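# Hang a hose on two wall hooks with a two-armed robot

## Task

Drape the hose over both wall hooks so that, at the finish, it rests motionless with no part touching the floor, held only by the hooks. Release it and back the robot away. The robot must not topple or be left leaning, or the attempt fails.

## Robot and tools

ROBOT. A LinearBot: a wheeled base that can drive forward, sideways and turn in place, with a column about 1.75 m high. A carriage slides along the column over 1.0 m (lift_m) and holds two identical six-joint arms, left and right, each ending in a two-finger gripper. Arm bases sit roughly 0.57 m + lift_m above the floor, 0.27 m ahead of the column and 0.33 m to each side; carriage parts reach about 0.15 m lower. A hand can reach 0.78 m from its shoulder but only about 0.38 m below its arm base. Hands are about 0.16 m long, 0.1 m wide (0.14 m open). Parked arm joints 1 to 6: 0, 0.05, 0.05, 1.45, 0, 0; parked, the robot is roughly 0.95 m wide and 0.7 m long. The wheel motors are weak, so a light push already halts a drive.

CAMERAS. carriage_camera is fixed on the carriage, facing ahead and tilted about 20 degrees down. left_wrist_camera and right_wrist_camera look out beyond each gripper's fingertips. All images are 504x504 pixels.

FRAMES. Base frame: origin on the floor below the base centre, x forward, y left, z up, metres. The left_hand and right_hand readings are in this frame: the point between that gripper's pads, plus quat_wxyz (hand z along the fingers, fingers open along hand y; pointing straight up with joints 1, 5, 6 at 0 gives 1, 0, 0, 0). Odometry frame is the base frame where the scene began; base_odometry counts wheel turns, so slip shows as travel; heading is positive leftward, -3.142 to 3.142.

execute_actions. Argument "actions": a list holding one action, or empty (empty just reports state and pictures). An action may contain "base", "joints" or both; they start together. "base" holds exactly one relative move from where the base last measured itself: translate_m (metres, forward positive, -2 to 2), strafe_m (metres, left positive, -2 to 2) or rotate_rad (radians, counter-clockwise/left positive, -6.3 to 6.3). "joints" is one dictionary of absolute targets by name, covering both arms: lift_m 0 to 1 m; for each side (left_/right_) joint1_rad -2.617 to 3.054 (swing about vertical, 0 ahead, positive left), joint2_rad 0 to 3.141 (shoulder: 0 upper arm level backward, 1.57 vertical, 3.14 level forward), joint3_rad 0 to 3.141 (elbow: 0 folded, 3.14 straight), joint4_rad -1.57 to 1.57 (wrist pitch, positive lifts fingertips), joint5_rad -1.57 to 1.57 (wrist yaw, positive swings fingertips to the right, opposite to joint1), joint6_rad -2.094 to 2.094 (roll about the finger axis, positive clockwise viewed from the forearm), gripper_m 0 to 0.093 m (pad gap). Joints left out may keep driving to earlier targets. Any unknown key or out-of-range number rejects the call entirely. One action runs at most 15 s. "cameras": list of carriage_camera, left_wrist_camera, right_wrist_camera or all; omitted/null means all, [] means none.

wait: "seconds" 0 to 10; commands nothing, returns state and images.
zoom_image: "camera" plus "region" [x0, y0, x1, y1] in pixels of that camera's latest full image, origin top-left, at most 504 by 504.
read_manual: optional "section", only "licences"; moves nothing.
finished_scene: "scene" integer; ends the scene irreversibly and reports success. Finish only once the hose hangs on its own.

RESULTS. base_status and joint_status tell how each commanded motion ended: "done" (for the base: wheels turned the full amount, slip possible), "off_target" (rested short, may still push; a gripper holding something usually shows this), "contact_stop" or "time_out" (target dropped, holds in place). "joint command not followed" with a "cause:" means a self-collision check blocked that arm's targets; listed joints then read "not_followed" and may be retried on later actions. To untangle, move only the blocked arm away first, the other in a later call. on_its_own covers uncommanded parts; "held at" is a held target, not a position. motor_effort gives percent of maximum, bracket value is the peak in the last action; readings carry sizeable error. A lift effort that keeps dropping while lowering means a hand or load rests on something. drive_wheels clearly higher at rest than after a free move means the base is still pressing. Joint torque lines and a Motor temperatures line (one block per arm) also appear. "ARM HIT" flags a hard self-collision. Once a stop is reported, later movement calls in that same reply are skipped.

HEAT. Stretched arms heat quickly. MOTOR HOT warns from 75 °C; at 90 °C that arm halts 10 s (OVER-TEMPERATURE FAULT, joints show "limit_stop_at_motor_heat"; resend targets); at 100 °C the arm goes limp and drops.

CAUTIONS. Hand readings drift, more at long reach; 1 kg makes a level hand sag 10 to 17 cm. Arms have no contact stop: a blocked arm keeps pressing and snaps to its target when freed. Base stops come late or not at all; after being stopped, back off about 0.2 m (or turn back), repeat if still pressed. Avoid driving backward under table edges. Never let the arms strike or squeeze each other. The robot tips easily with the carriage high, arms extended, loads held or when pulling; only pictures reveal a lean. The robot keeps holding its last command while you think.

Each tool is called after "Request:" by a JSON object that holds its "op" and its "data".

## Session

Request:
{"op": "execute_actions", "data": {"actions": []}}

Scene clock: 0.00 s.
Joint torques (N m, as the arm reports them, + toward a larger angle): no reading
Motor temperatures (°C, as the motors report them): left_arm=[23 23 23 23 24 22] | right_arm=[24 26 25 25 26 25]
base_odometry: x=+0.000 y=+0.000 heading=+0.000 (m, m, rad; odometry frame)
base_status: not commanded
joint_positions: lift_m=+0.302 left_joint1_rad=-0.019 left_joint2_rad=+0.050 left_joint3_rad=+0.053 left_joint4_rad=+1.496 left_joint5_rad=+0.011 left_joint6_rad=-0.034 left_gripper_m=+0.095 right_joint1_rad=-0.006 right_joint2_rad=+0.045 right_joint3_rad=+0.052 right_joint4_rad=+1.421 right_joint5_rad=+0.004 right_joint6_rad=+0.037 right_gripper_m=+0.095
joint_status: not commanded
motor_effort: lift_m=+17 drive_wheels=-5 (%)
left_hand: x=+0.3020 y=+0.3073 z=+1.3180 quat_wxyz=(+0.999, +0.005, +0.036, -0.026) (m; base frame)
right_hand: x=+0.3187 y=-0.3104 z=+1.3160 quat_wxyz=(+0.997, +0.004, +0.071, +0.015) (m; base frame)
pictures: carriage_camera, left_wrist_camera, right_wrist_camera
Images, in order (width x height): carriage_camera 504x504, left_wrist_camera 504x504, right_wrist_camera 504x504.

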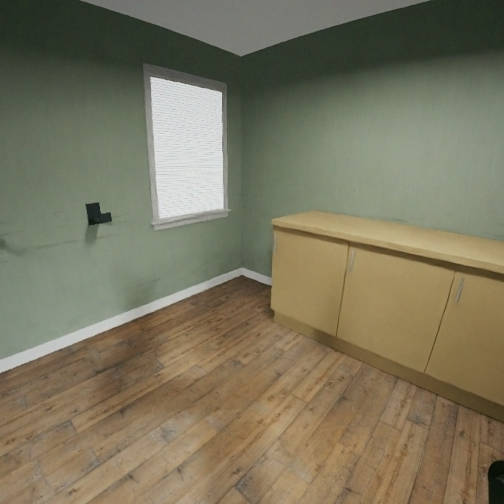

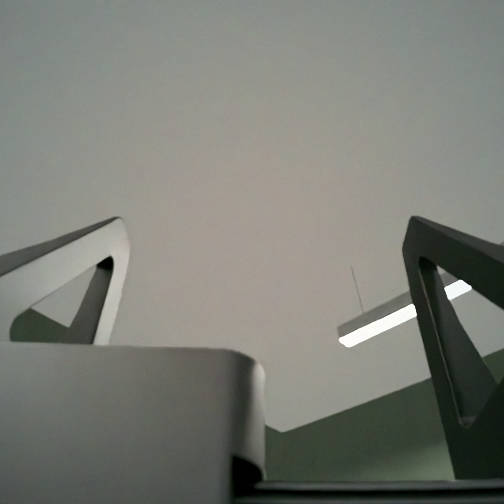

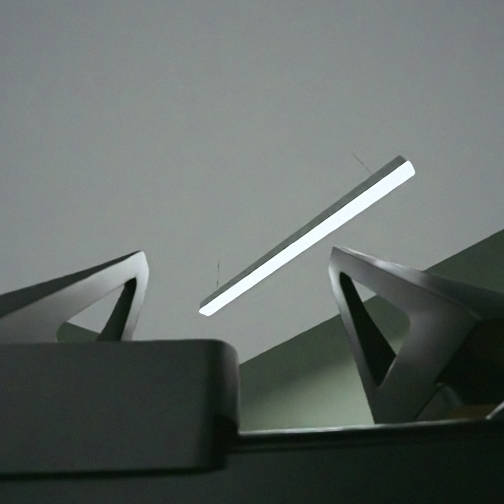

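Request:
{"op": "execute_actions", "data": {"actions": [{"base":{"rotate_rad":0.9}}], "cameras": ["carriage_camera"]}}

Request:
{"op": "execute_actions", "data": {"actions": [{"base":{"rotate_rad":1.3}}], "cameras": ["carriage_camera"]}}

Scene clock: 3.17 s.
Joint torques (N m, as the arm reports them, + toward a larger angle): left_arm=[-0.02  4.44  5.63 -0.24 -0.03 -0.03] | right_arm=[ 0.15  3.94  7.06 -0.07  0.02 -0.05]
Motor temperatures (°C, as the motors report them): left_arm=[23 23 24 23 24 22] | right_arm=[24 26 25 25 26 25]
base_odometry: x=+0.000 y=+0.000 heading=+0.898 (m, m, rad; odometry frame)
base_status: done
joint_positions: lift_m=+0.302 left_joint1_rad=-0.019 left_joint2_rad=+0.050 left_joint3_rad=+0.053 left_joint4_rad=+1.496 left_joint5_rad=+0.011 left_joint6_rad=-0.034 left_gripper_m=+0.095 right_joint1_rad=-0.006 right_joint2_rad=+0.045 right_joint3_rad=+0.052 right_joint4_rad=+1.421 right_joint5_rad=+0.004 right_joint6_rad=+0.037 right_gripper_m=+0.095
joint_status: not commanded
motor_effort: lift_m=+17(18) drive_wheels=+32(55) (%)
left_hand: x=+0.3020 y=+0.3073 z=+1.3180 quat_wxyz=(+0.999, +0.005, +0.036, -0.026) (m; base frame)
right_hand: x=+0.3187 y=-0.3104 z=+1.3160 quat_wxyz=(+0.997, +0.004, +0.071, +0.015) (m; base frame)
pictures: carriage_camera
Images, in order (width x height): carriage_camera 504x504.

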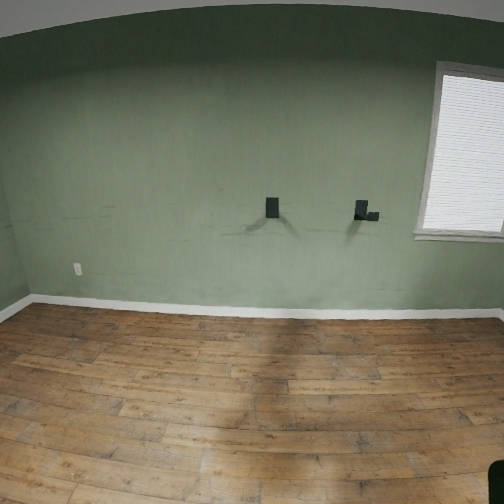

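Scene clock: 6.00 s.
Joint torques (N m, as the arm reports them, + toward a larger angle): left_arm=[-0.06  4.37  5.62 -0.25 -0.02 -0.03] | right_arm=[ 0.2   4.01  7.1  -0.07  0.01 -0.03]
Motor temperatures (°C, as the motors report them): left_arm=[23 23 24 23 24 22] | right_arm=[24 26 25 25 26 25]
base_odometry: x=+0.000 y=+0.000 heading=+2.196 (m, m, rad; odometry frame)
base_status: done
joint_positions: lift_m=+0.302 left_joint1_rad=-0.019 left_joint2_rad=+0.050 left_joint3_rad=+0.053 left_joint4_rad=+1.495 left_joint5_rad=+0.011 left_joint6_rad=-0.034 left_gripper_m=+0.095 right_joint1_rad=-0.006 right_joint2_rad=+0.045 right_joint3_rad=+0.052 right_joint4_rad=+1.421 right_joint5_rad=+0.004 right_joint6_rad=+0.037 right_gripper_m=+0.095
joint_status: not commanded
motor_effort: lift_m=+17(18) drive_wheels=+32(68) (%)
left_hand: x=+0.3022 y=+0.3073 z=+1.3180 quat_wxyz=(+0.999, +0.005, +0.037, -0.026) (m; base frame)
right_hand: x=+0.3186 y=-0.3104 z=+1.3160 quat_wxyz=(+0.997, +0.004, +0.071, +0.015) (m; base frame)
pictures: carriage_camera
Images, in order (width x height): carriage_camera 504x504.

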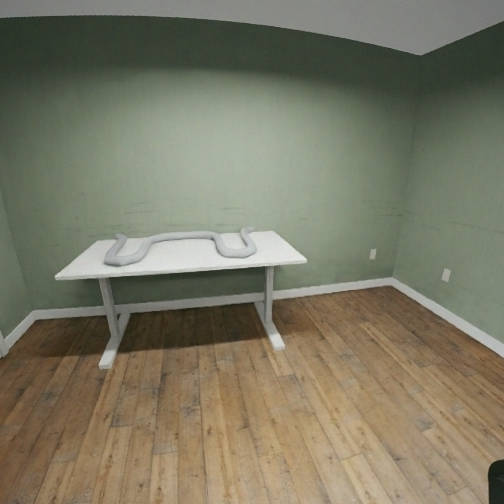

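Request:
{"op": "zoom_image", "data": {"camera": "carriage_camera", "region": [40, 200, 320, 380]}}

Request:
{"op": "execute_actions", "data": {"actions": [{"base":{"rotate_rad":0.2}}], "cameras": ["carriage_camera"]}}

Region (40, 200, 320, 380) of carriage_camera's 504x504 image, scaled by 1.800, with more detail than that image has; it fills the top 324 rows of this view, and the rest is white.

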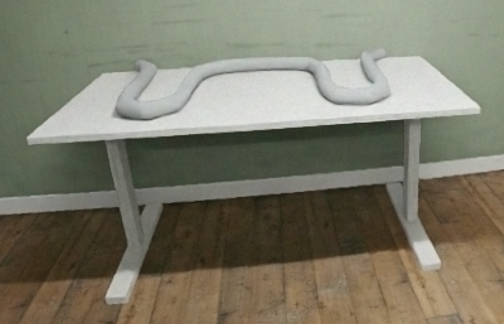

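Scene clock: 9.30 s.
Joint torques (N m, as the arm reports them, + toward a larger angle): left_arm=[-0.09  4.43  5.68 -0.22 -0.02 -0.02] | right_arm=[ 0.11  3.98  6.82 -0.07  0.05 -0.03]
Motor temperatures (°C, as the motors report them): left_arm=[23 24 25 23 24 22] | right_arm=[24 26 26 25 26 25]
base_odometry: x=+0.000 y=+0.000 heading=+2.393 (m, m, rad; odometry frame)
base_status: done
joint_positions: lift_m=+0.302 left_joint1_rad=-0.019 left_joint2_rad=+0.050 left_joint3_rad=+0.053 left_joint4_rad=+1.494 left_joint5_rad=+0.011 left_joint6_rad=-0.034 left_gripper_m=+0.095 right_joint1_rad=-0.006 right_joint2_rad=+0.045 right_joint3_rad=+0.052 right_joint4_rad=+1.421 right_joint5_rad=+0.004 right_joint6_rad=+0.037 right_gripper_m=+0.095
joint_status: not commanded
motor_effort: lift_m=+18(17) drive_wheels=+36(69) (%)
left_hand: x=+0.3024 y=+0.3073 z=+1.3180 quat_wxyz=(+0.999, +0.005, +0.037, -0.026) (m; base frame)
right_hand: x=+0.3186 y=-0.3104 z=+1.3160 quat_wxyz=(+0.997, +0.004, +0.071, +0.015) (m; base frame)
pictures: carriage_camera
Images, in order (width x height): carriage_camera 504x504.

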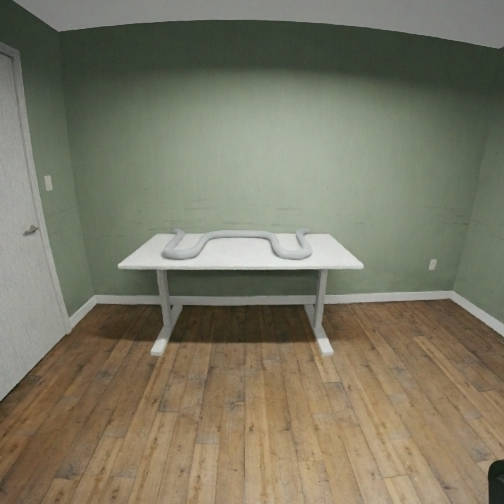

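Request:
{"op": "execute_actions", "data": {"actions": [{"base":{"translate_m":0.9},"joints":{"lift_m":0.42}}], "cameras": ["carriage_camera"]}}

Scene clock: 17.77 s.
Joint torques (N m, as the arm reports them, + toward a larger angle): left_arm=[-0.04  4.4   5.67 -0.25 -0.02 -0.03] | right_arm=[ 0.27  3.89  7.12 -0.13  0.05 -0.04]
Motor temperatures (°C, as the motors report them): left_arm=[23 24 26 23 24 22] | right_arm=[24 27 26 25 26 25]
base_odometry: x=-0.661 y=+0.611 heading=+2.395 (m, m, rad; odometry frame)
base_status: done
joint_positions: lift_m=+0.420 left_joint1_rad=-0.019 left_joint2_rad=+0.050 left_joint3_rad=+0.053 left_joint4_rad=+1.496 left_joint5_rad=+0.011 left_joint6_rad=-0.034 left_gripper_m=+0.095 right_joint1_rad=-0.006 right_joint2_rad=+0.045 right_joint3_rad=+0.052 right_joint4_rad=+1.423 right_joint5_rad=+0.004 right_joint6_rad=+0.037 right_gripper_m=+0.095
joint_status: all done
motor_effort: lift_m=+17(23) drive_wheels=-22(65) (%)
left_hand: x=+0.3019 y=+0.3073 z=+1.4361 quat_wxyz=(+0.999, +0.005, +0.036, -0.026) (m; base frame)
right_hand: x=+0.3183 y=-0.3104 z=+1.4341 quat_wxyz=(+0.997, +0.004, +0.070, +0.015) (m; base frame)
pictures: carriage_camera
Images, in order (width x height): carriage_camera 504x504.

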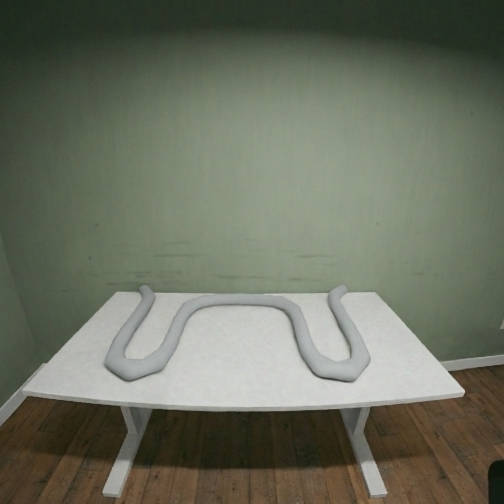

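Request:
{"op": "execute_actions", "data": {"actions": [{"base":{"strafe_m":0.06},"joints":{"left_joint1_rad":0.19,"left_joint2_rad":2.37,"left_joint3_rad":1.5,"left_joint4_rad":-0.55,"left_joint6_rad":-1.38,"right_joint1_rad":-0.19,"right_joint2_rad":2.37,"right_joint3_rad":1.5,"right_joint4_rad":-0.55,"right_joint6_rad":1.38}}], "cameras": []}}

Request:
{"op": "execute_actions", "data": {"actions": [{"base":{"translate_m":0.15},"joints":{"lift_m":0.33}}]}}

Scene clock: 30.07 s.
Joint torques (N m, as the arm reports them, + toward a larger angle): left_arm=[  0.45 -11.72   5.78   0.53  -0.05  -0.11] | right_arm=[ -0.37 -12.02   7.15   0.58   0.13   0.08]
Motor temperatures (°C, as the motors report them): left_arm=[23 25 27 24 24 22] | right_arm=[24 28 28 25 26 25]
base_odometry: x=-0.702 y=+0.567 heading=+2.395 (m, m, rad; odometry frame)
base_status: done
joint_positions: lift_m=+0.420 left_joint1_rad=+0.184 left_joint2_rad=+2.361 left_joint3_rad=+1.495 left_joint4_rad=-0.548 left_joint5_rad=+0.011 left_joint6_rad=-1.369 left_gripper_m=+0.095 right_joint1_rad=-0.182 right_joint2_rad=+2.370 right_joint3_rad=+1.492 right_joint4_rad=-0.546 right_joint5_rad=+0.004 right_joint6_rad=+1.370 right_gripper_m=+0.095
joint_status: all done
motor_effort: lift_m=+18(17) drive_wheels=-8(50) (%)
left_hand: x=+0.7262 y=+0.3898 z=+0.9121 quat_wxyz=(+0.062, -0.698, +0.712, -0.048) (m; base frame)
right_hand: x=+0.7234 y=-0.3913 z=+0.9076 quat_wxyz=(+0.062, +0.699, +0.712, +0.039) (m; base frame)
pictures: none
No camera images: the call's "cameras" was empty. Leave "cameras" out to get every camera's image.

Scene clock: 32.00 s.
Joint torques (N m, as the arm reports them, + toward a larger angle): left_arm=[  0.49 -11.72   5.94   0.55  -0.06  -0.11] | right_arm=[ -0.2  -11.79   7.11   0.67   0.14   0.08]
Motor temperatures (°C, as the motors report them): left_arm=[23 26 27 24 24 22] | right_arm=[24 29 28 25 26 25]
base_odometry: x=-0.813 y=+0.669 heading=+2.396 (m, m, rad; odometry frame)
base_status: done
joint_positions: lift_m=+0.330 left_joint1_rad=+0.184 left_joint2_rad=+2.361 left_joint3_rad=+1.495 left_joint4_rad=-0.550 left_joint5_rad=+0.011 left_joint6_rad=-1.369 left_gripper_m=+0.095 right_joint1_rad=-0.182 right_joint2_rad=+2.369 right_joint3_rad=+1.492 right_joint4_rad=-0.549 right_joint5_rad=+0.004 right_joint6_rad=+1.370 right_gripper_m=+0.095
joint_status: all done
motor_effort: lift_m=+18(19) drive_wheels=-19(50) (%)
left_hand: x=+0.7257 y=+0.3898 z=+0.8220 quat_wxyz=(+0.061, -0.698, +0.711, -0.048) (m; base frame)
right_hand: x=+0.7227 y=-0.3912 z=+0.8180 quat_wxyz=(+0.061, +0.699, +0.712, +0.039) (m; base frame)
pictures: carriage_camera, left_wrist_camera, right_wrist_camera
Images, in order (width x height): carriage_camera 504x504, left_wrist_camera 504x504, right_wrist_camera 504x504.

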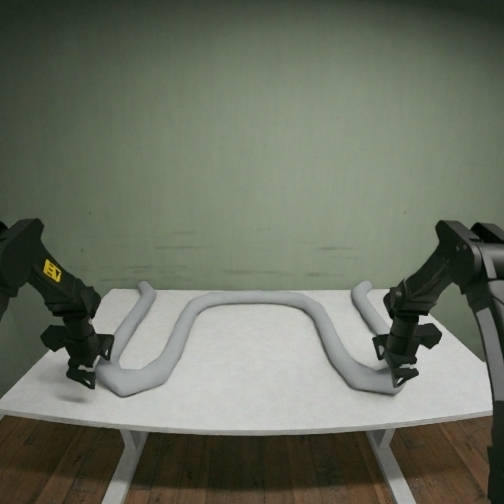

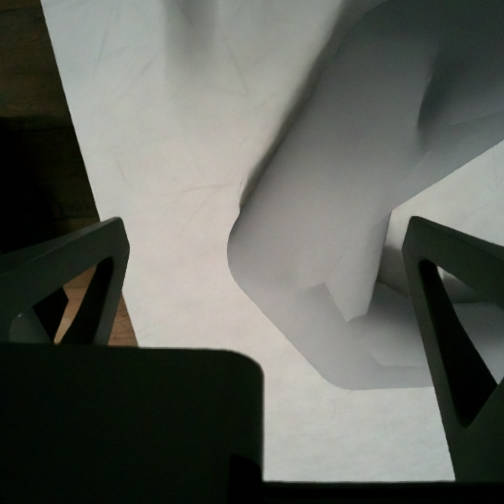

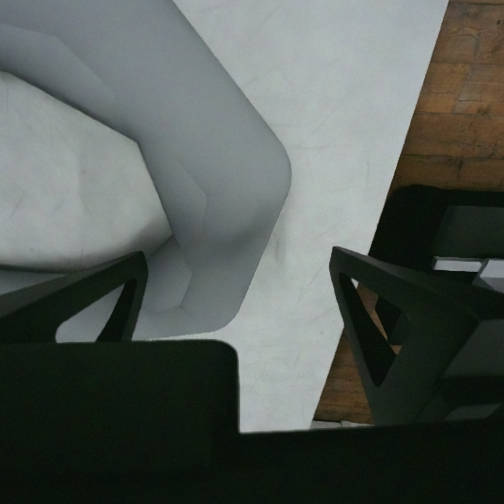

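Request:
{"op": "execute_actions", "data": {"actions": [{"base":{"translate_m":0.04},"joints":{"lift_m":0.27}}]}}

Scene clock: 37.43 s.
Joint torques (N m, as the arm reports them, + toward a larger angle): left_arm=[  0.19 -10.86   5.26   0.51  -0.12  -0.1 ] | right_arm=[ -0.04 -11.91   6.93   0.82   0.11   0.03]
Motor temperatures (°C, as the motors report them): left_arm=[23 29 28 24 24 22] | right_arm=[24 31 28 25 26 25]
base_odometry: x=-0.842 y=+0.696 heading=+2.397 (m, m, rad; odometry frame)
base_status: done
joint_positions: lift_m=+0.270 left_joint1_rad=+0.187 left_joint2_rad=+2.351 left_joint3_rad=+1.505 left_joint4_rad=-0.536 left_joint5_rad=+0.018 left_joint6_rad=-1.369 left_gripper_m=+0.095 right_joint1_rad=-0.186 right_joint2_rad=+2.372 right_joint3_rad=+1.492 right_joint4_rad=-0.570 right_joint5_rad=+0.007 right_joint6_rad=+1.371 right_gripper_m=+0.095
joint_status: all done
motor_effort: lift_m=+19(19) drive_wheels=-16(54) (%)
left_hand: x=+0.7349 y=+0.3919 z=+0.7694 quat_wxyz=(+0.073, -0.698, +0.710, -0.060) (m; base frame)
right_hand: x=+0.7168 y=-0.3922 z=+0.7560 quat_wxyz=(+0.052, +0.701, +0.710, +0.031) (m; base frame)
pictures: carriage_camera, left_wrist_camera, right_wrist_camera
Images, in order (width x height): carriage_camera 504x504, left_wrist_camera 504x504, right_wrist_camera 504x504.

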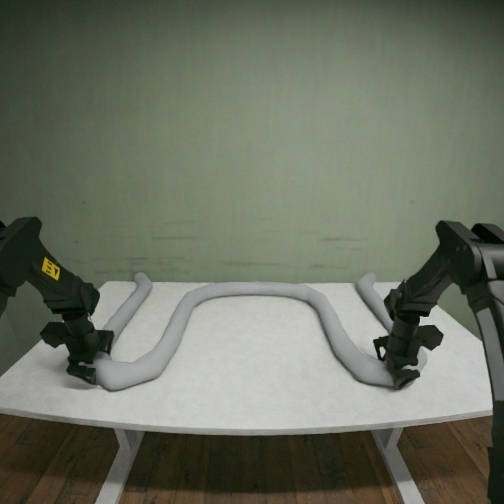

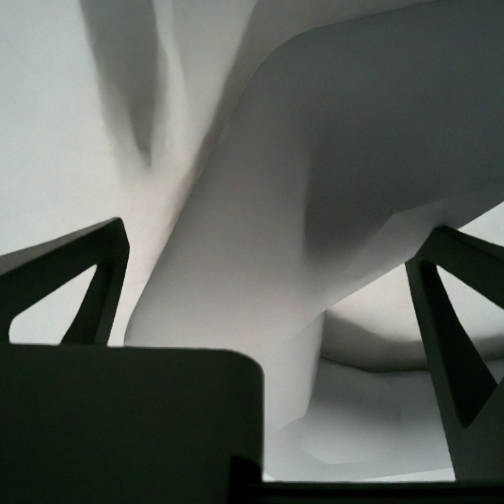

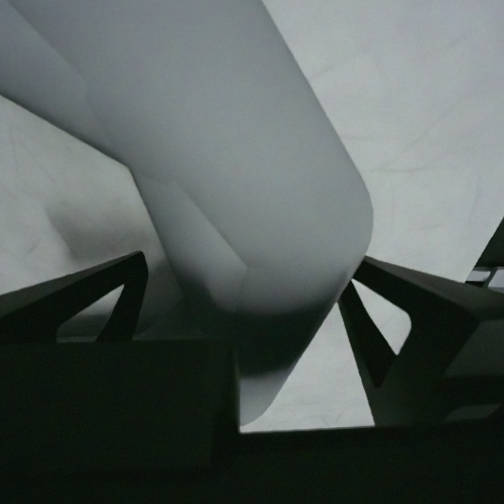

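Request:
{"op": "execute_actions", "data": {"actions": [{"joints":{"lift_m":0.255,"left_joint6_rad":-1.0}}]}}

Scene clock: 41.93 s.
Joint torques (N m, as the arm reports them, + toward a larger angle): left_arm=[  0.19 -11.75   5.21   0.54  -0.09   0.07] | right_arm=[ -0.05 -11.25   6.74   0.96   0.08   0.03]
Motor temperatures (°C, as the motors report them): left_arm=[23 30 28 24 24 22] | right_arm=[24 33 28 25 26 25]
base_odometry: x=-0.842 y=+0.696 heading=+2.397 (m, m, rad; odometry frame)
base_status: not commanded
joint_positions: lift_m=+0.255 left_joint1_rad=+0.187 left_joint2_rad=+2.360 left_joint3_rad=+1.505 left_joint4_rad=-0.542 left_joint5_rad=+0.017 left_joint6_rad=-1.010 left_gripper_m=+0.095 right_joint1_rad=-0.186 right_joint2_rad=+2.363 right_joint3_rad=+1.495 right_joint4_rad=-0.580 right_joint5_rad=+0.009 right_joint6_rad=+1.373 right_gripper_m=+0.095
joint_status: all done
motor_effort: lift_m=+17(17) drive_wheels=-14(17) (%)
left_hand: x=+0.7315 y=+0.3914 z=+0.7503 quat_wxyz=(+0.076, -0.561, +0.823, -0.042) (m; base frame)
right_hand: x=+0.7175 y=-0.3927 z=+0.7455 quat_wxyz=(+0.053, +0.702, +0.710, +0.031) (m; base frame)
pictures: carriage_camera, left_wrist_camera, right_wrist_camera
Images, in order (width x height): carriage_camera 504x504, left_wrist_camera 504x504, right_wrist_camera 504x504.

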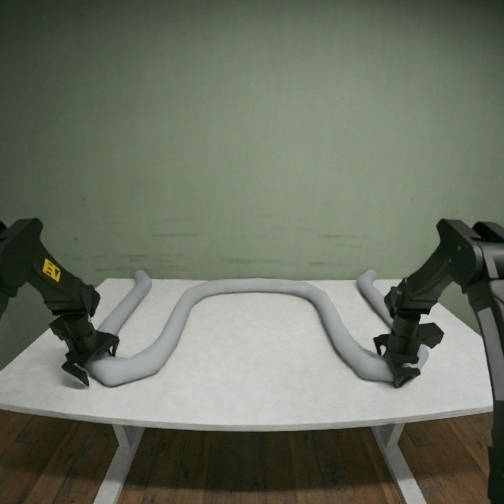

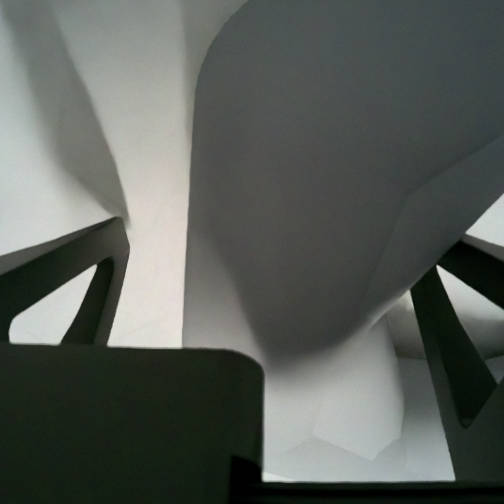

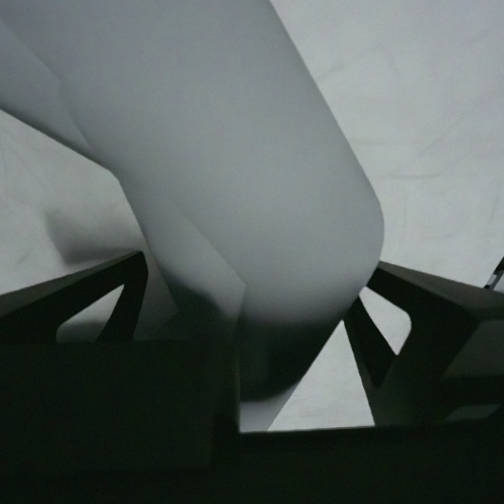

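Request:
{"op": "execute_actions", "data": {"actions": [{"joints":{"lift_m":0.245,"right_joint6_rad":1.6}}]}}

Request:
{"op": "execute_actions", "data": {"actions": [{"joints":{"left_gripper_m":0.02,"right_gripper_m":0.02}}]}}

Scene clock: 43.47 s.
Joint torques (N m, as the arm reports them, + toward a larger angle): left_arm=[  0.2  -11.22   5.1    0.58  -0.1    0.07] | right_arm=[ 0.38 -9.54  6.59  1.19 -0.23  0.25]
Motor temperatures (°C, as the motors report them): left_arm=[23 31 28 24 24 22] | right_arm=[24 34 28 25 26 25]
base_odometry: x=-0.842 y=+0.696 heading=+2.397 (m, m, rad; odometry frame)
base_status: not commanded
joint_positions: lift_m=+0.245 left_joint1_rad=+0.187 left_joint2_rad=+2.354 left_joint3_rad=+1.508 left_joint4_rad=-0.545 left_joint5_rad=+0.016 left_joint6_rad=-1.009 left_gripper_m=+0.095 right_joint1_rad=-0.193 right_joint2_rad=+2.340 right_joint3_rad=+1.497 right_joint4_rad=-0.603 right_joint5_rad=+0.046 right_joint6_rad=+1.574 right_gripper_m=+0.095
joint_status: right_joint6_rad off_target (ended at +1.574, target +1.600); the others done
motor_effort: lift_m=+14(14) drive_wheels=+9(15) (%)
left_hand: x=+0.7332 y=+0.3919 z=+0.7439 quat_wxyz=(+0.079, -0.560, +0.823, -0.043) (m; base frame)
right_hand: x=+0.7155 y=-0.4018 z=+0.7452 quat_wxyz=(+0.063, +0.772, +0.632, +0.022) (m; base frame)
pictures: carriage_camera, left_wrist_camera, right_wrist_camera
Images, in order (width x height): carriage_camera 504x504, left_wrist_camera 504x504, right_wrist_camera 504x504.

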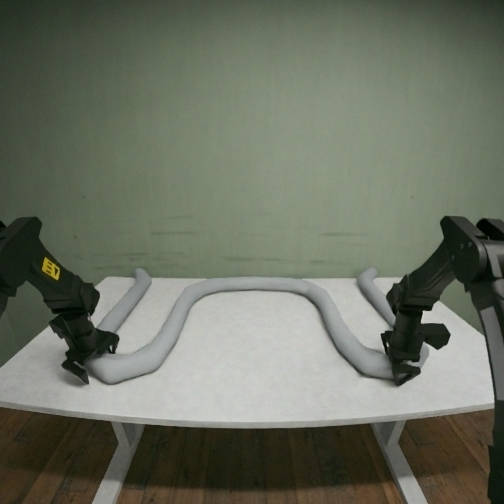

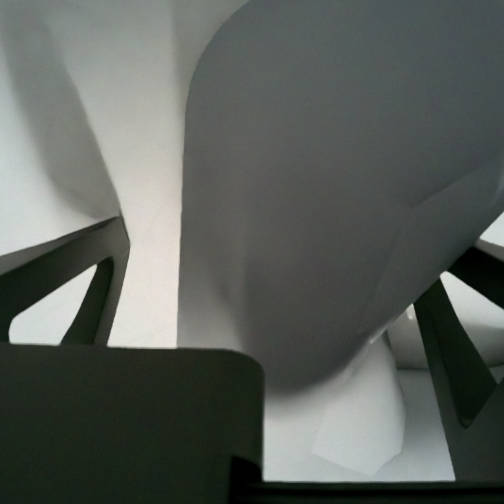

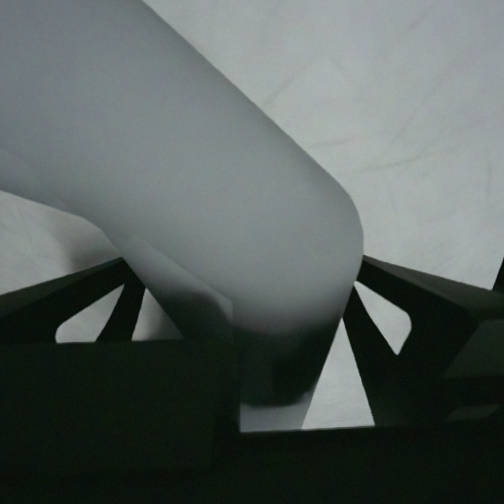

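Scene clock: 44.13 s.
Joint torques (N m, as the arm reports them, + toward a larger angle): left_arm=[  0.16 -11.22   5.11   0.55  -0.07   0.04] | right_arm=[ 0.28 -9.45  6.57  1.29 -0.11  0.16]
Motor temperatures (°C, as the motors report them): left_arm=[23 31 28 24 24 22] | right_arm=[24 34 28 25 26 25]
base_odometry: x=-0.842 y=+0.696 heading=+2.397 (m, m, rad; odometry frame)
base_status: not commanded
joint_positions: lift_m=+0.245 left_joint1_rad=+0.187 left_joint2_rad=+2.354 left_joint3_rad=+1.508 left_joint4_rad=-0.537 left_joint5_rad=+0.012 left_joint6_rad=-1.007 left_gripper_m=+0.062 right_joint1_rad=-0.193 right_joint2_rad=+2.341 right_joint3_rad=+1.497 right_joint4_rad=-0.618 right_joint5_rad=+0.031 right_joint6_rad=+1.581 right_gripper_m=+0.060
joint_status: left_gripper_m off_target (ended at +0.062, target +0.020); right_gripper_m off_target (ended at +0.060, target +0.020)
motor_effort: lift_m=+15(16) drive_wheels=+10(11) (%)
left_hand: x=+0.7349 y=+0.3930 z=+0.7442 quat_wxyz=(+0.084, -0.560, +0.823, -0.043) (m; base frame)
right_hand: x=+0.7121 y=-0.3987 z=+0.7441 quat_wxyz=(+0.052, +0.774, +0.630, +0.023) (m; base frame)
pictures: carriage_camera, left_wrist_camera, right_wrist_camera
Images, in order (width x height): carriage_camera 504x504, left_wrist_camera 504x504, right_wrist_camera 504x504.

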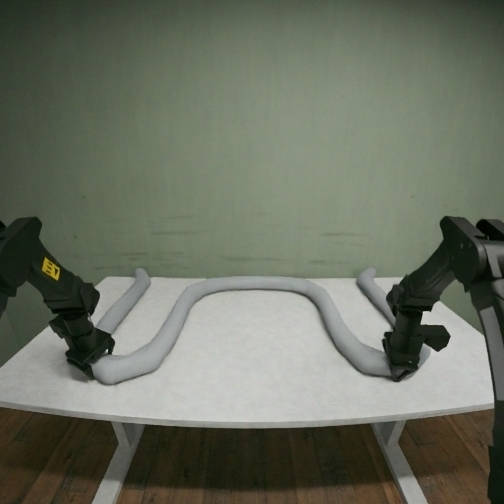

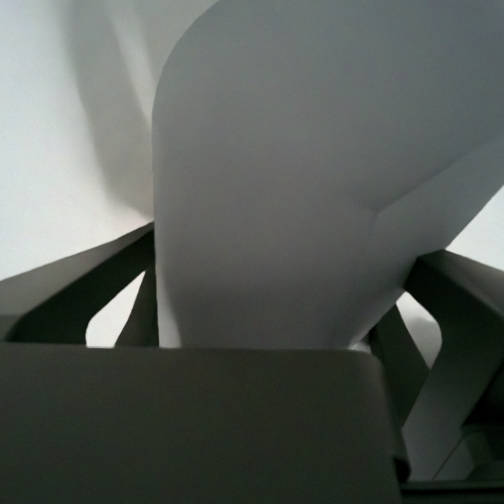

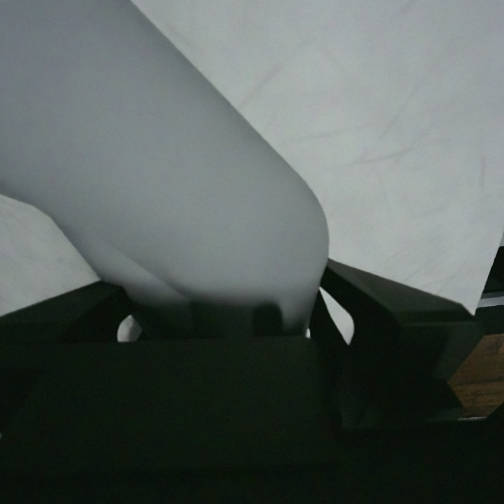

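Both hold. Lift.

Request:
{"op": "execute_actions", "data": {"actions": [{"joints":{"lift_m":0.75,"left_joint6_rad":-1.38,"right_joint6_rad":1.38}}]}}

Scene clock: 47.17 s.
Joint torques (N m, as the arm reports them, + toward a larger angle): left_arm=[  0.17 -12.77   5.12   0.72  -0.01  -0.08] | right_arm=[  0.33 -13.3    6.29   0.87  -0.03  -0.13]
Motor temperatures (°C, as the motors report them): left_arm=[23 33 28 24 24 22] | right_arm=[24 35 29 25 26 25]
base_odometry: x=-0.842 y=+0.696 heading=+2.397 (m, m, rad; odometry frame)
base_status: not commanded
joint_positions: lift_m=+0.750 left_joint1_rad=+0.187 left_joint2_rad=+2.373 left_joint3_rad=+1.504 left_joint4_rad=-0.577 left_joint5_rad=+0.004 left_joint6_rad=-1.372 left_gripper_m=+0.062 right_joint1_rad=-0.193 right_joint2_rad=+2.387 right_joint3_rad=+1.497 right_joint4_rad=-0.575 right_joint5_rad=+0.022 right_joint6_rad=+1.389 right_gripper_m=+0.060
joint_status: all done
motor_effort: lift_m=+20(21) drive_wheels=+10(10) (%)
left_hand: x=+0.7197 y=+0.3916 z=+1.2379 quat_wxyz=(+0.050, -0.702, +0.710, -0.036) (m; base frame)
right_hand: x=+0.7133 y=-0.3973 z=+1.2305 quat_wxyz=(+0.050, +0.710, +0.702, +0.021) (m; base frame)
pictures: carriage_camera, left_wrist_camera, right_wrist_camera
Images, in order (width x height): carriage_camera 504x504, left_wrist_camera 504x504, right_wrist_camera 504x504.

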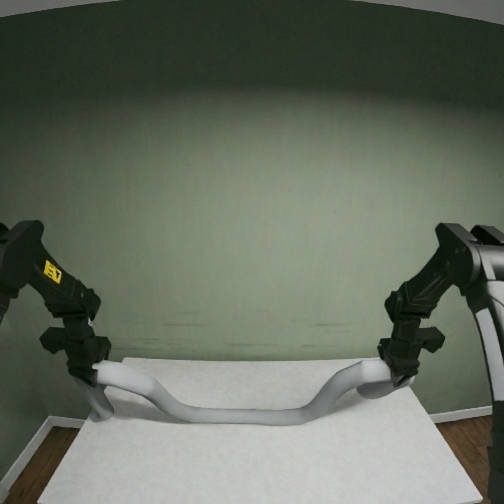

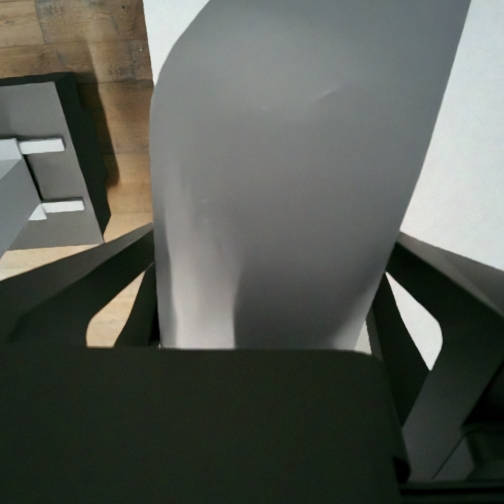

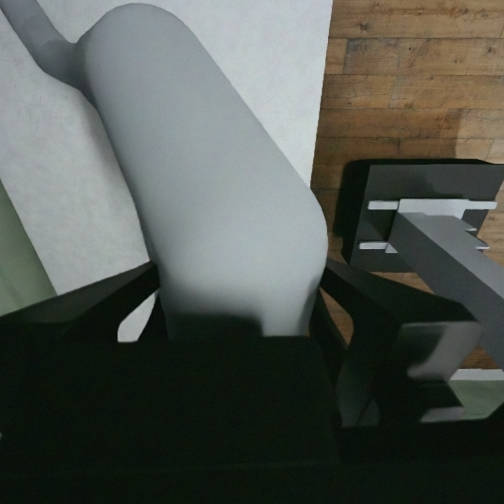

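Request:
{"op": "execute_actions", "data": {"actions": [{"joints":{"left_joint1_rad":0.3,"left_joint2_rad":1.9,"left_joint3_rad":1.6,"left_joint4_rad":0,"left_joint5_rad":0.3,"left_joint6_rad":-1.57,"right_joint1_rad":-0.3,"right_joint2_rad":1.9,"right_joint3_rad":1.6,"right_joint4_rad":0,"right_joint5_rad":-0.3,"right_joint6_rad":1.57}}], "cameras": ["carriage_camera"]}}

Request:
{"op": "execute_actions", "data": {"actions": [{"base":{"translate_m":-0.75}}], "cameras": ["carriage_camera"]}}

Scene clock: 50.83 s.
Joint torques (N m, as the arm reports them, + toward a larger angle): left_arm=[ -0.51 -13.61   9.47   2.99   0.19  -0.02] | right_arm=[  0.52 -14.55  11.97   3.88  -0.26   0.1 ]
Motor temperatures (°C, as the motors report them): left_arm=[23 35 29 25 24 22] | right_arm=[24 38 29 27 26 25]
base_odometry: x=-0.842 y=+0.696 heading=+2.397 (m, m, rad; odometry frame)
base_status: not commanded
joint_positions: lift_m=+0.750 left_joint1_rad=+0.305 left_joint2_rad=+1.928 left_joint3_rad=+1.572 left_joint4_rad=-0.152 left_joint5_rad=+0.283 left_joint6_rad=-1.565 left_gripper_m=+0.062 right_joint1_rad=-0.304 right_joint2_rad=+1.944 right_joint3_rad=+1.571 right_joint4_rad=-0.159 right_joint5_rad=-0.274 right_joint6_rad=+1.549 right_gripper_m=+0.060
joint_status: left_joint4_rad off_target (ended at -0.152, target +0.000); right_joint4_rad off_target (ended at -0.159, target +0.000); right_joint5_rad off_target (ended at -0.274, target -0.300); right_joint6_rad off_target (ended at +1.549, target +1.570); the others done
motor_effort: lift_m=+18(21) drive_wheels=-13(10) (%)
left_hand: x=+0.8427 y=+0.4355 z=+1.5487 quat_wxyz=(+0.334, -0.644, +0.564, -0.394) (m; base frame)
right_hand: x=+0.8434 y=-0.4366 z=+1.5374 quat_wxyz=(+0.330, +0.647, +0.571, +0.383) (m; base frame)
pictures: carriage_camera
Images, in order (width x height): carriage_camera 504x504.

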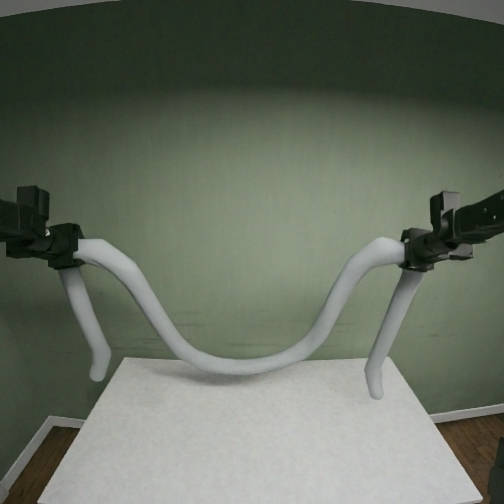

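Scene clock: 54.70 s.
Joint torques (N m, as the arm reports them, + toward a larger angle): left_arm=[  0.09 -13.58   9.53   3.06   0.17  -0.01] | right_arm=[  0.45 -14.49  12.06   3.9   -0.22   0.1 ]
Motor temperatures (°C, as the motors report them): left_arm=[23 37 30 30 25 22] | right_arm=[24 40 30 30 26 25]
base_odometry: x=-0.290 y=+0.188 heading=+2.398 (m, m, rad; odometry frame)
base_status: done
joint_positions: lift_m=+0.750 left_joint1_rad=+0.299 left_joint2_rad=+1.928 left_joint3_rad=+1.572 left_joint4_rad=-0.166 left_joint5_rad=+0.286 left_joint6_rad=-1.565 left_gripper_m=+0.062 right_joint1_rad=-0.300 right_joint2_rad=+1.944 right_joint3_rad=+1.571 right_joint4_rad=-0.163 right_joint5_rad=-0.275 right_joint6_rad=+1.549 right_gripper_m=+0.060
joint_status: not commanded
motor_effort: lift_m=+19(19) drive_wheels=-16(61) (%)
left_hand: x=+0.8419 y=+0.4312 z=+1.5458 quat_wxyz=(+0.327, -0.645, +0.568, -0.392) (m; base frame)
right_hand: x=+0.8434 y=-0.4339 z=+1.5366 quat_wxyz=(+0.327, +0.647, +0.573, +0.383) (m; base frame)
pictures: carriage_camera
Images, in order (width x height): carriage_camera 504x504.

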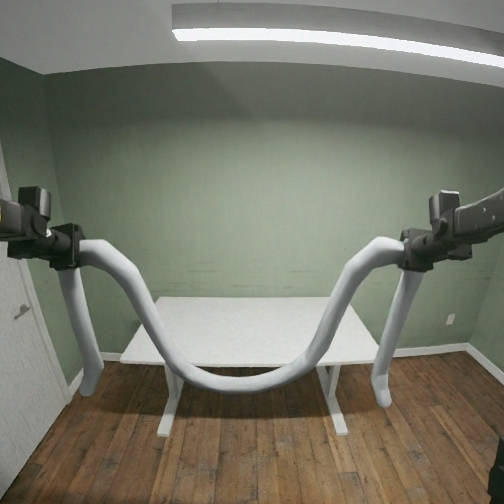

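Request:
{"op": "execute_actions", "data": {"actions": [{"base":{"rotate_rad":-1.571},"joints":{"lift_m":0.35}}], "cameras": ["carriage_camera"]}}

Scene clock: 58.57 s.
Joint torques (N m, as the arm reports them, + toward a larger angle): left_arm=[  0.73 -15.36   9.5    3.02   0.14  -0.01] | right_arm=[  0.37 -15.26  11.78   3.88  -0.24   0.1 ]
Motor temperatures (°C, as the motors report them): left_arm=[23 39 32 34 25 22] | right_arm=[24 43 31 33 26 25]
base_odometry: x=-0.291 y=+0.188 heading=+0.829 (m, m, rad; odometry frame)
base_status: done
joint_positions: lift_m=+0.350 left_joint1_rad=+0.290 left_joint2_rad=+1.948 left_joint3_rad=+1.572 left_joint4_rad=-0.163 left_joint5_rad=+0.292 left_joint6_rad=-1.565 left_gripper_m=+0.062 right_joint1_rad=-0.304 right_joint2_rad=+1.956 right_joint3_rad=+1.571 right_joint4_rad=-0.161 right_joint5_rad=-0.270 right_joint6_rad=+1.549 right_gripper_m=+0.060
joint_status: all done
motor_effort: lift_m=+21(20) drive_wheels=+34(96) (%)
left_hand: x=+0.8453 y=+0.4257 z=+1.1354 quat_wxyz=(+0.317, -0.646, +0.574, -0.392) (m; base frame)
right_hand: x=+0.8441 y=-0.4372 z=+1.1304 quat_wxyz=(+0.326, +0.651, +0.571, +0.379) (m; base frame)
pictures: carriage_camera
Images, in order (width x height): carriage_camera 504x504.

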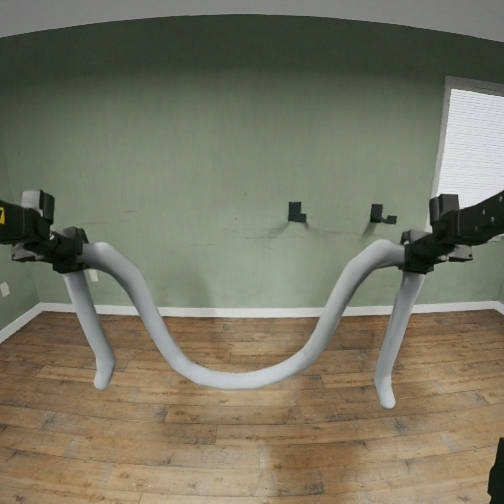

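Request:
{"op": "execute_actions", "data": {"actions": [{"base":{"strafe_m":-0.66}}], "cameras": []}}

Request:
{"op": "execute_actions", "data": {"actions": [{"base":{"translate_m":0.85}}]}}

Request:
{"op": "zoom_image", "data": {"camera": "carriage_camera", "region": [100, 180, 400, 330]}}

Scene clock: 63.30 s.
Joint torques (N m, as the arm reports them, + toward a larger angle): left_arm=[  0.39 -15.35   9.49   3.01   0.15   0.  ] | right_arm=[ -0.17 -15.47  11.94   3.9   -0.17   0.13]
Motor temperatures (°C, as the motors report them): left_arm=[23 42 33 38 25 22] | right_arm=[24 46 32 36 26 25]
base_odometry: x=+0.195 y=-0.259 heading=+0.827 (m, m, rad; odometry frame)
base_status: done
joint_positions: lift_m=+0.350 left_joint1_rad=+0.295 left_joint2_rad=+1.948 left_joint3_rad=+1.572 left_joint4_rad=-0.164 left_joint5_rad=+0.287 left_joint6_rad=-1.565 left_gripper_m=+0.062 right_joint1_rad=-0.298 right_joint2_rad=+1.956 right_joint3_rad=+1.571 right_joint4_rad=-0.162 right_joint5_rad=-0.275 right_joint6_rad=+1.549 right_gripper_m=+0.060
joint_status: not commanded
motor_effort: lift_m=+20(19) drive_wheels=-23(67) (%)
left_hand: x=+0.8445 y=+0.4292 z=+1.1351 quat_wxyz=(+0.319, -0.648, +0.571, -0.390) (m; base frame)
right_hand: x=+0.8447 y=-0.4332 z=+1.1302 quat_wxyz=(+0.323, +0.649, +0.574, +0.381) (m; base frame)
pictures: none
No camera images: the call's "cameras" was empty. Leave "cameras" out to get every camera's image.

Scene clock: 67.37 s.
Joint torques (N m, as the arm reports them, + toward a larger angle): left_arm=[  0.32 -15.33   9.4    3.03   0.17  -0.03] | right_arm=[  0.08 -15.47  12.07   3.93  -0.21   0.1 ]
Motor temperatures (°C, as the motors report them): left_arm=[23 44 34 40 25 22] | right_arm=[24 48 33 39 26 25]
base_odometry: x=+0.772 y=+0.366 heading=+0.826 (m, m, rad; odometry frame)
base_status: done
joint_positions: lift_m=+0.350 left_joint1_rad=+0.296 left_joint2_rad=+1.948 left_joint3_rad=+1.572 left_joint4_rad=-0.164 left_joint5_rad=+0.285 left_joint6_rad=-1.565 left_gripper_m=+0.062 right_joint1_rad=-0.297 right_joint2_rad=+1.956 right_joint3_rad=+1.571 right_joint4_rad=-0.164 right_joint5_rad=-0.275 right_joint6_rad=+1.549 right_gripper_m=+0.060
joint_status: not commanded
motor_effort: lift_m=+20(19) drive_wheels=-23(60) (%)
left_hand: x=+0.8443 y=+0.4301 z=+1.1350 quat_wxyz=(+0.320, -0.649, +0.571, -0.389) (m; base frame)
right_hand: x=+0.8445 y=-0.4326 z=+1.1299 quat_wxyz=(+0.322, +0.649, +0.575, +0.381) (m; base frame)
pictures: carriage_camera, left_wrist_camera, right_wrist_camera
Images, in order (width x height): carriage_camera 504x504, left_wrist_camera 504x504, right_wrist_camera 504x504.

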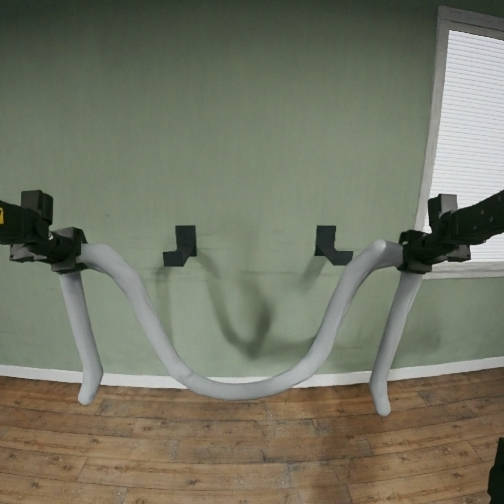

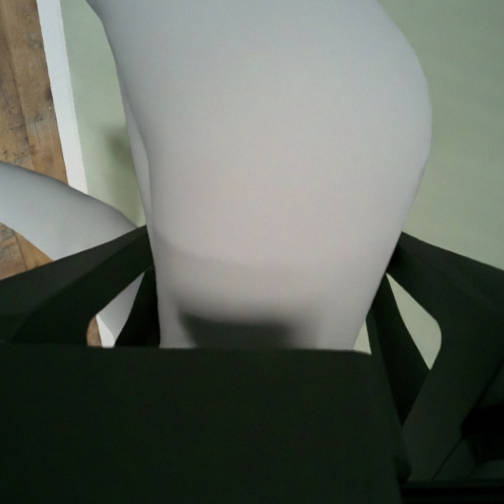

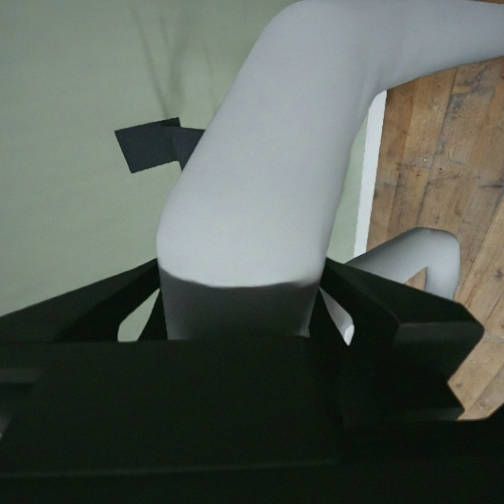

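Region (100, 180, 400, 330) of carriage_camera's 504x504 image, scaled by 1.680, with more detail than that image has.

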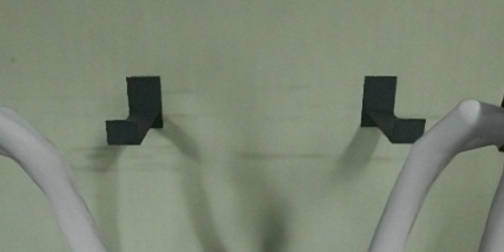

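Request:
{"op": "execute_actions", "data": {"actions": [{"base":{"strafe_m":-0.02},"joints":{"lift_m":0.42}}], "cameras": []}}

Request:
{"op": "execute_actions", "data": {"actions": [{"base":{"translate_m":0.33}}]}}

Scene clock: 70.50 s.
Joint torques (N m, as the arm reports them, + toward a larger angle): left_arm=[  0.16 -14.52   9.86   3.04   0.17  -0.01] | right_arm=[ -0.04 -14.89  12.9    3.89  -0.18   0.12]
Motor temperatures (°C, as the motors report them): left_arm=[23 46 35 42 25 22] | right_arm=[24 50 34 40 26 25]
base_odometry: x=+0.787 y=+0.352 heading=+0.827 (m, m, rad; odometry frame)
base_status: done
joint_positions: lift_m=+0.420 left_joint1_rad=+0.298 left_joint2_rad=+1.939 left_joint3_rad=+1.567 left_joint4_rad=-0.163 left_joint5_rad=+0.284 left_joint6_rad=-1.565 left_gripper_m=+0.062 right_joint1_rad=-0.296 right_joint2_rad=+1.949 right_joint3_rad=+1.562 right_joint4_rad=-0.158 right_joint5_rad=-0.276 right_joint6_rad=+1.549 right_gripper_m=+0.060
joint_status: all done
motor_effort: lift_m=+19(23) drive_wheels=+11(49) (%)
left_hand: x=+0.8427 y=+0.4309 z=+1.2084 quat_wxyz=(+0.322, -0.648, +0.569, -0.389) (m; base frame)
right_hand: x=+0.8435 y=-0.4315 z=+1.2008 quat_wxyz=(+0.323, +0.648, +0.575, +0.382) (m; base frame)
pictures: none
No camera images: the call's "cameras" was empty. Leave "cameras" out to get every camera's image.

Scene clock: 73.17 s.
Joint torques (N m, as the arm reports them, + toward a larger angle): left_arm=[  0.13 -14.49   9.79   3.06   0.16  -0.01] | right_arm=[ -0.24 -14.91  12.95   3.93  -0.21   0.11]
Motor temperatures (°C, as the motors report them): left_arm=[23 47 36 43 25 22] | right_arm=[24 51 34 41 26 25]
base_odometry: x=+1.011 y=+0.595 heading=+0.825 (m, m, rad; odometry frame)
base_status: done
joint_positions: lift_m=+0.420 left_joint1_rad=+0.298 left_joint2_rad=+1.939 left_joint3_rad=+1.567 left_joint4_rad=-0.169 left_joint5_rad=+0.286 left_joint6_rad=-1.565 left_gripper_m=+0.062 right_joint1_rad=-0.296 right_joint2_rad=+1.949 right_joint3_rad=+1.562 right_joint4_rad=-0.161 right_joint5_rad=-0.277 right_joint6_rad=+1.549 right_gripper_m=+0.060
joint_status: not commanded
motor_effort: lift_m=+19(19) drive_wheels=-21(53) (%)
left_hand: x=+0.8420 y=+0.4304 z=+1.2071 quat_wxyz=(+0.320, -0.649, +0.570, -0.389) (m; base frame)
right_hand: x=+0.8432 y=-0.4313 z=+1.2004 quat_wxyz=(+0.322, +0.648, +0.575, +0.382) (m; base frame)
pictures: carriage_camera, left_wrist_camera, right_wrist_camera
Images, in order (width x height): carriage_camera 504x504, left_wrist_camera 504x504, right_wrist_camera 504x504.

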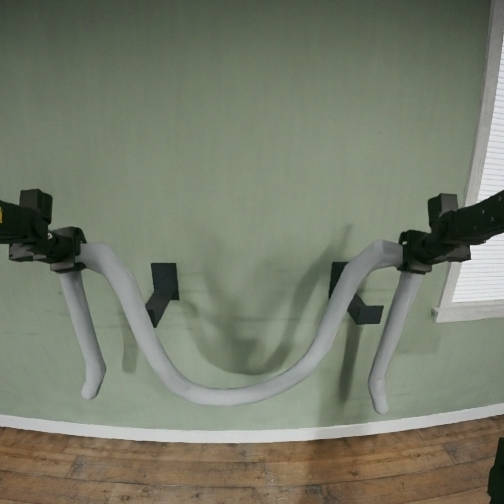

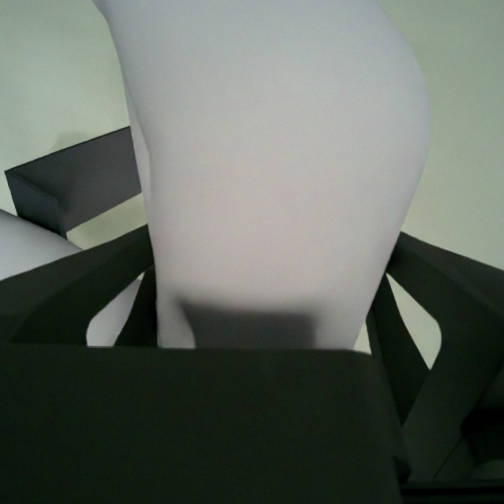

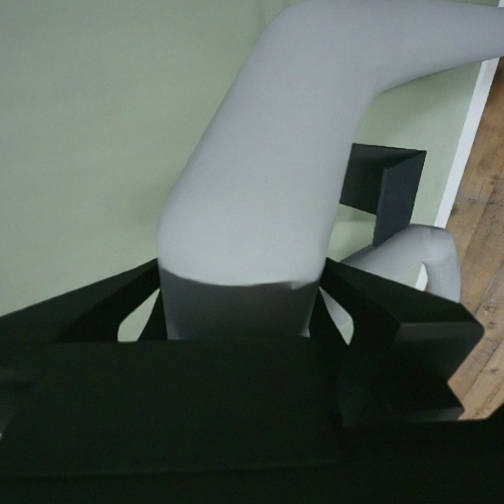

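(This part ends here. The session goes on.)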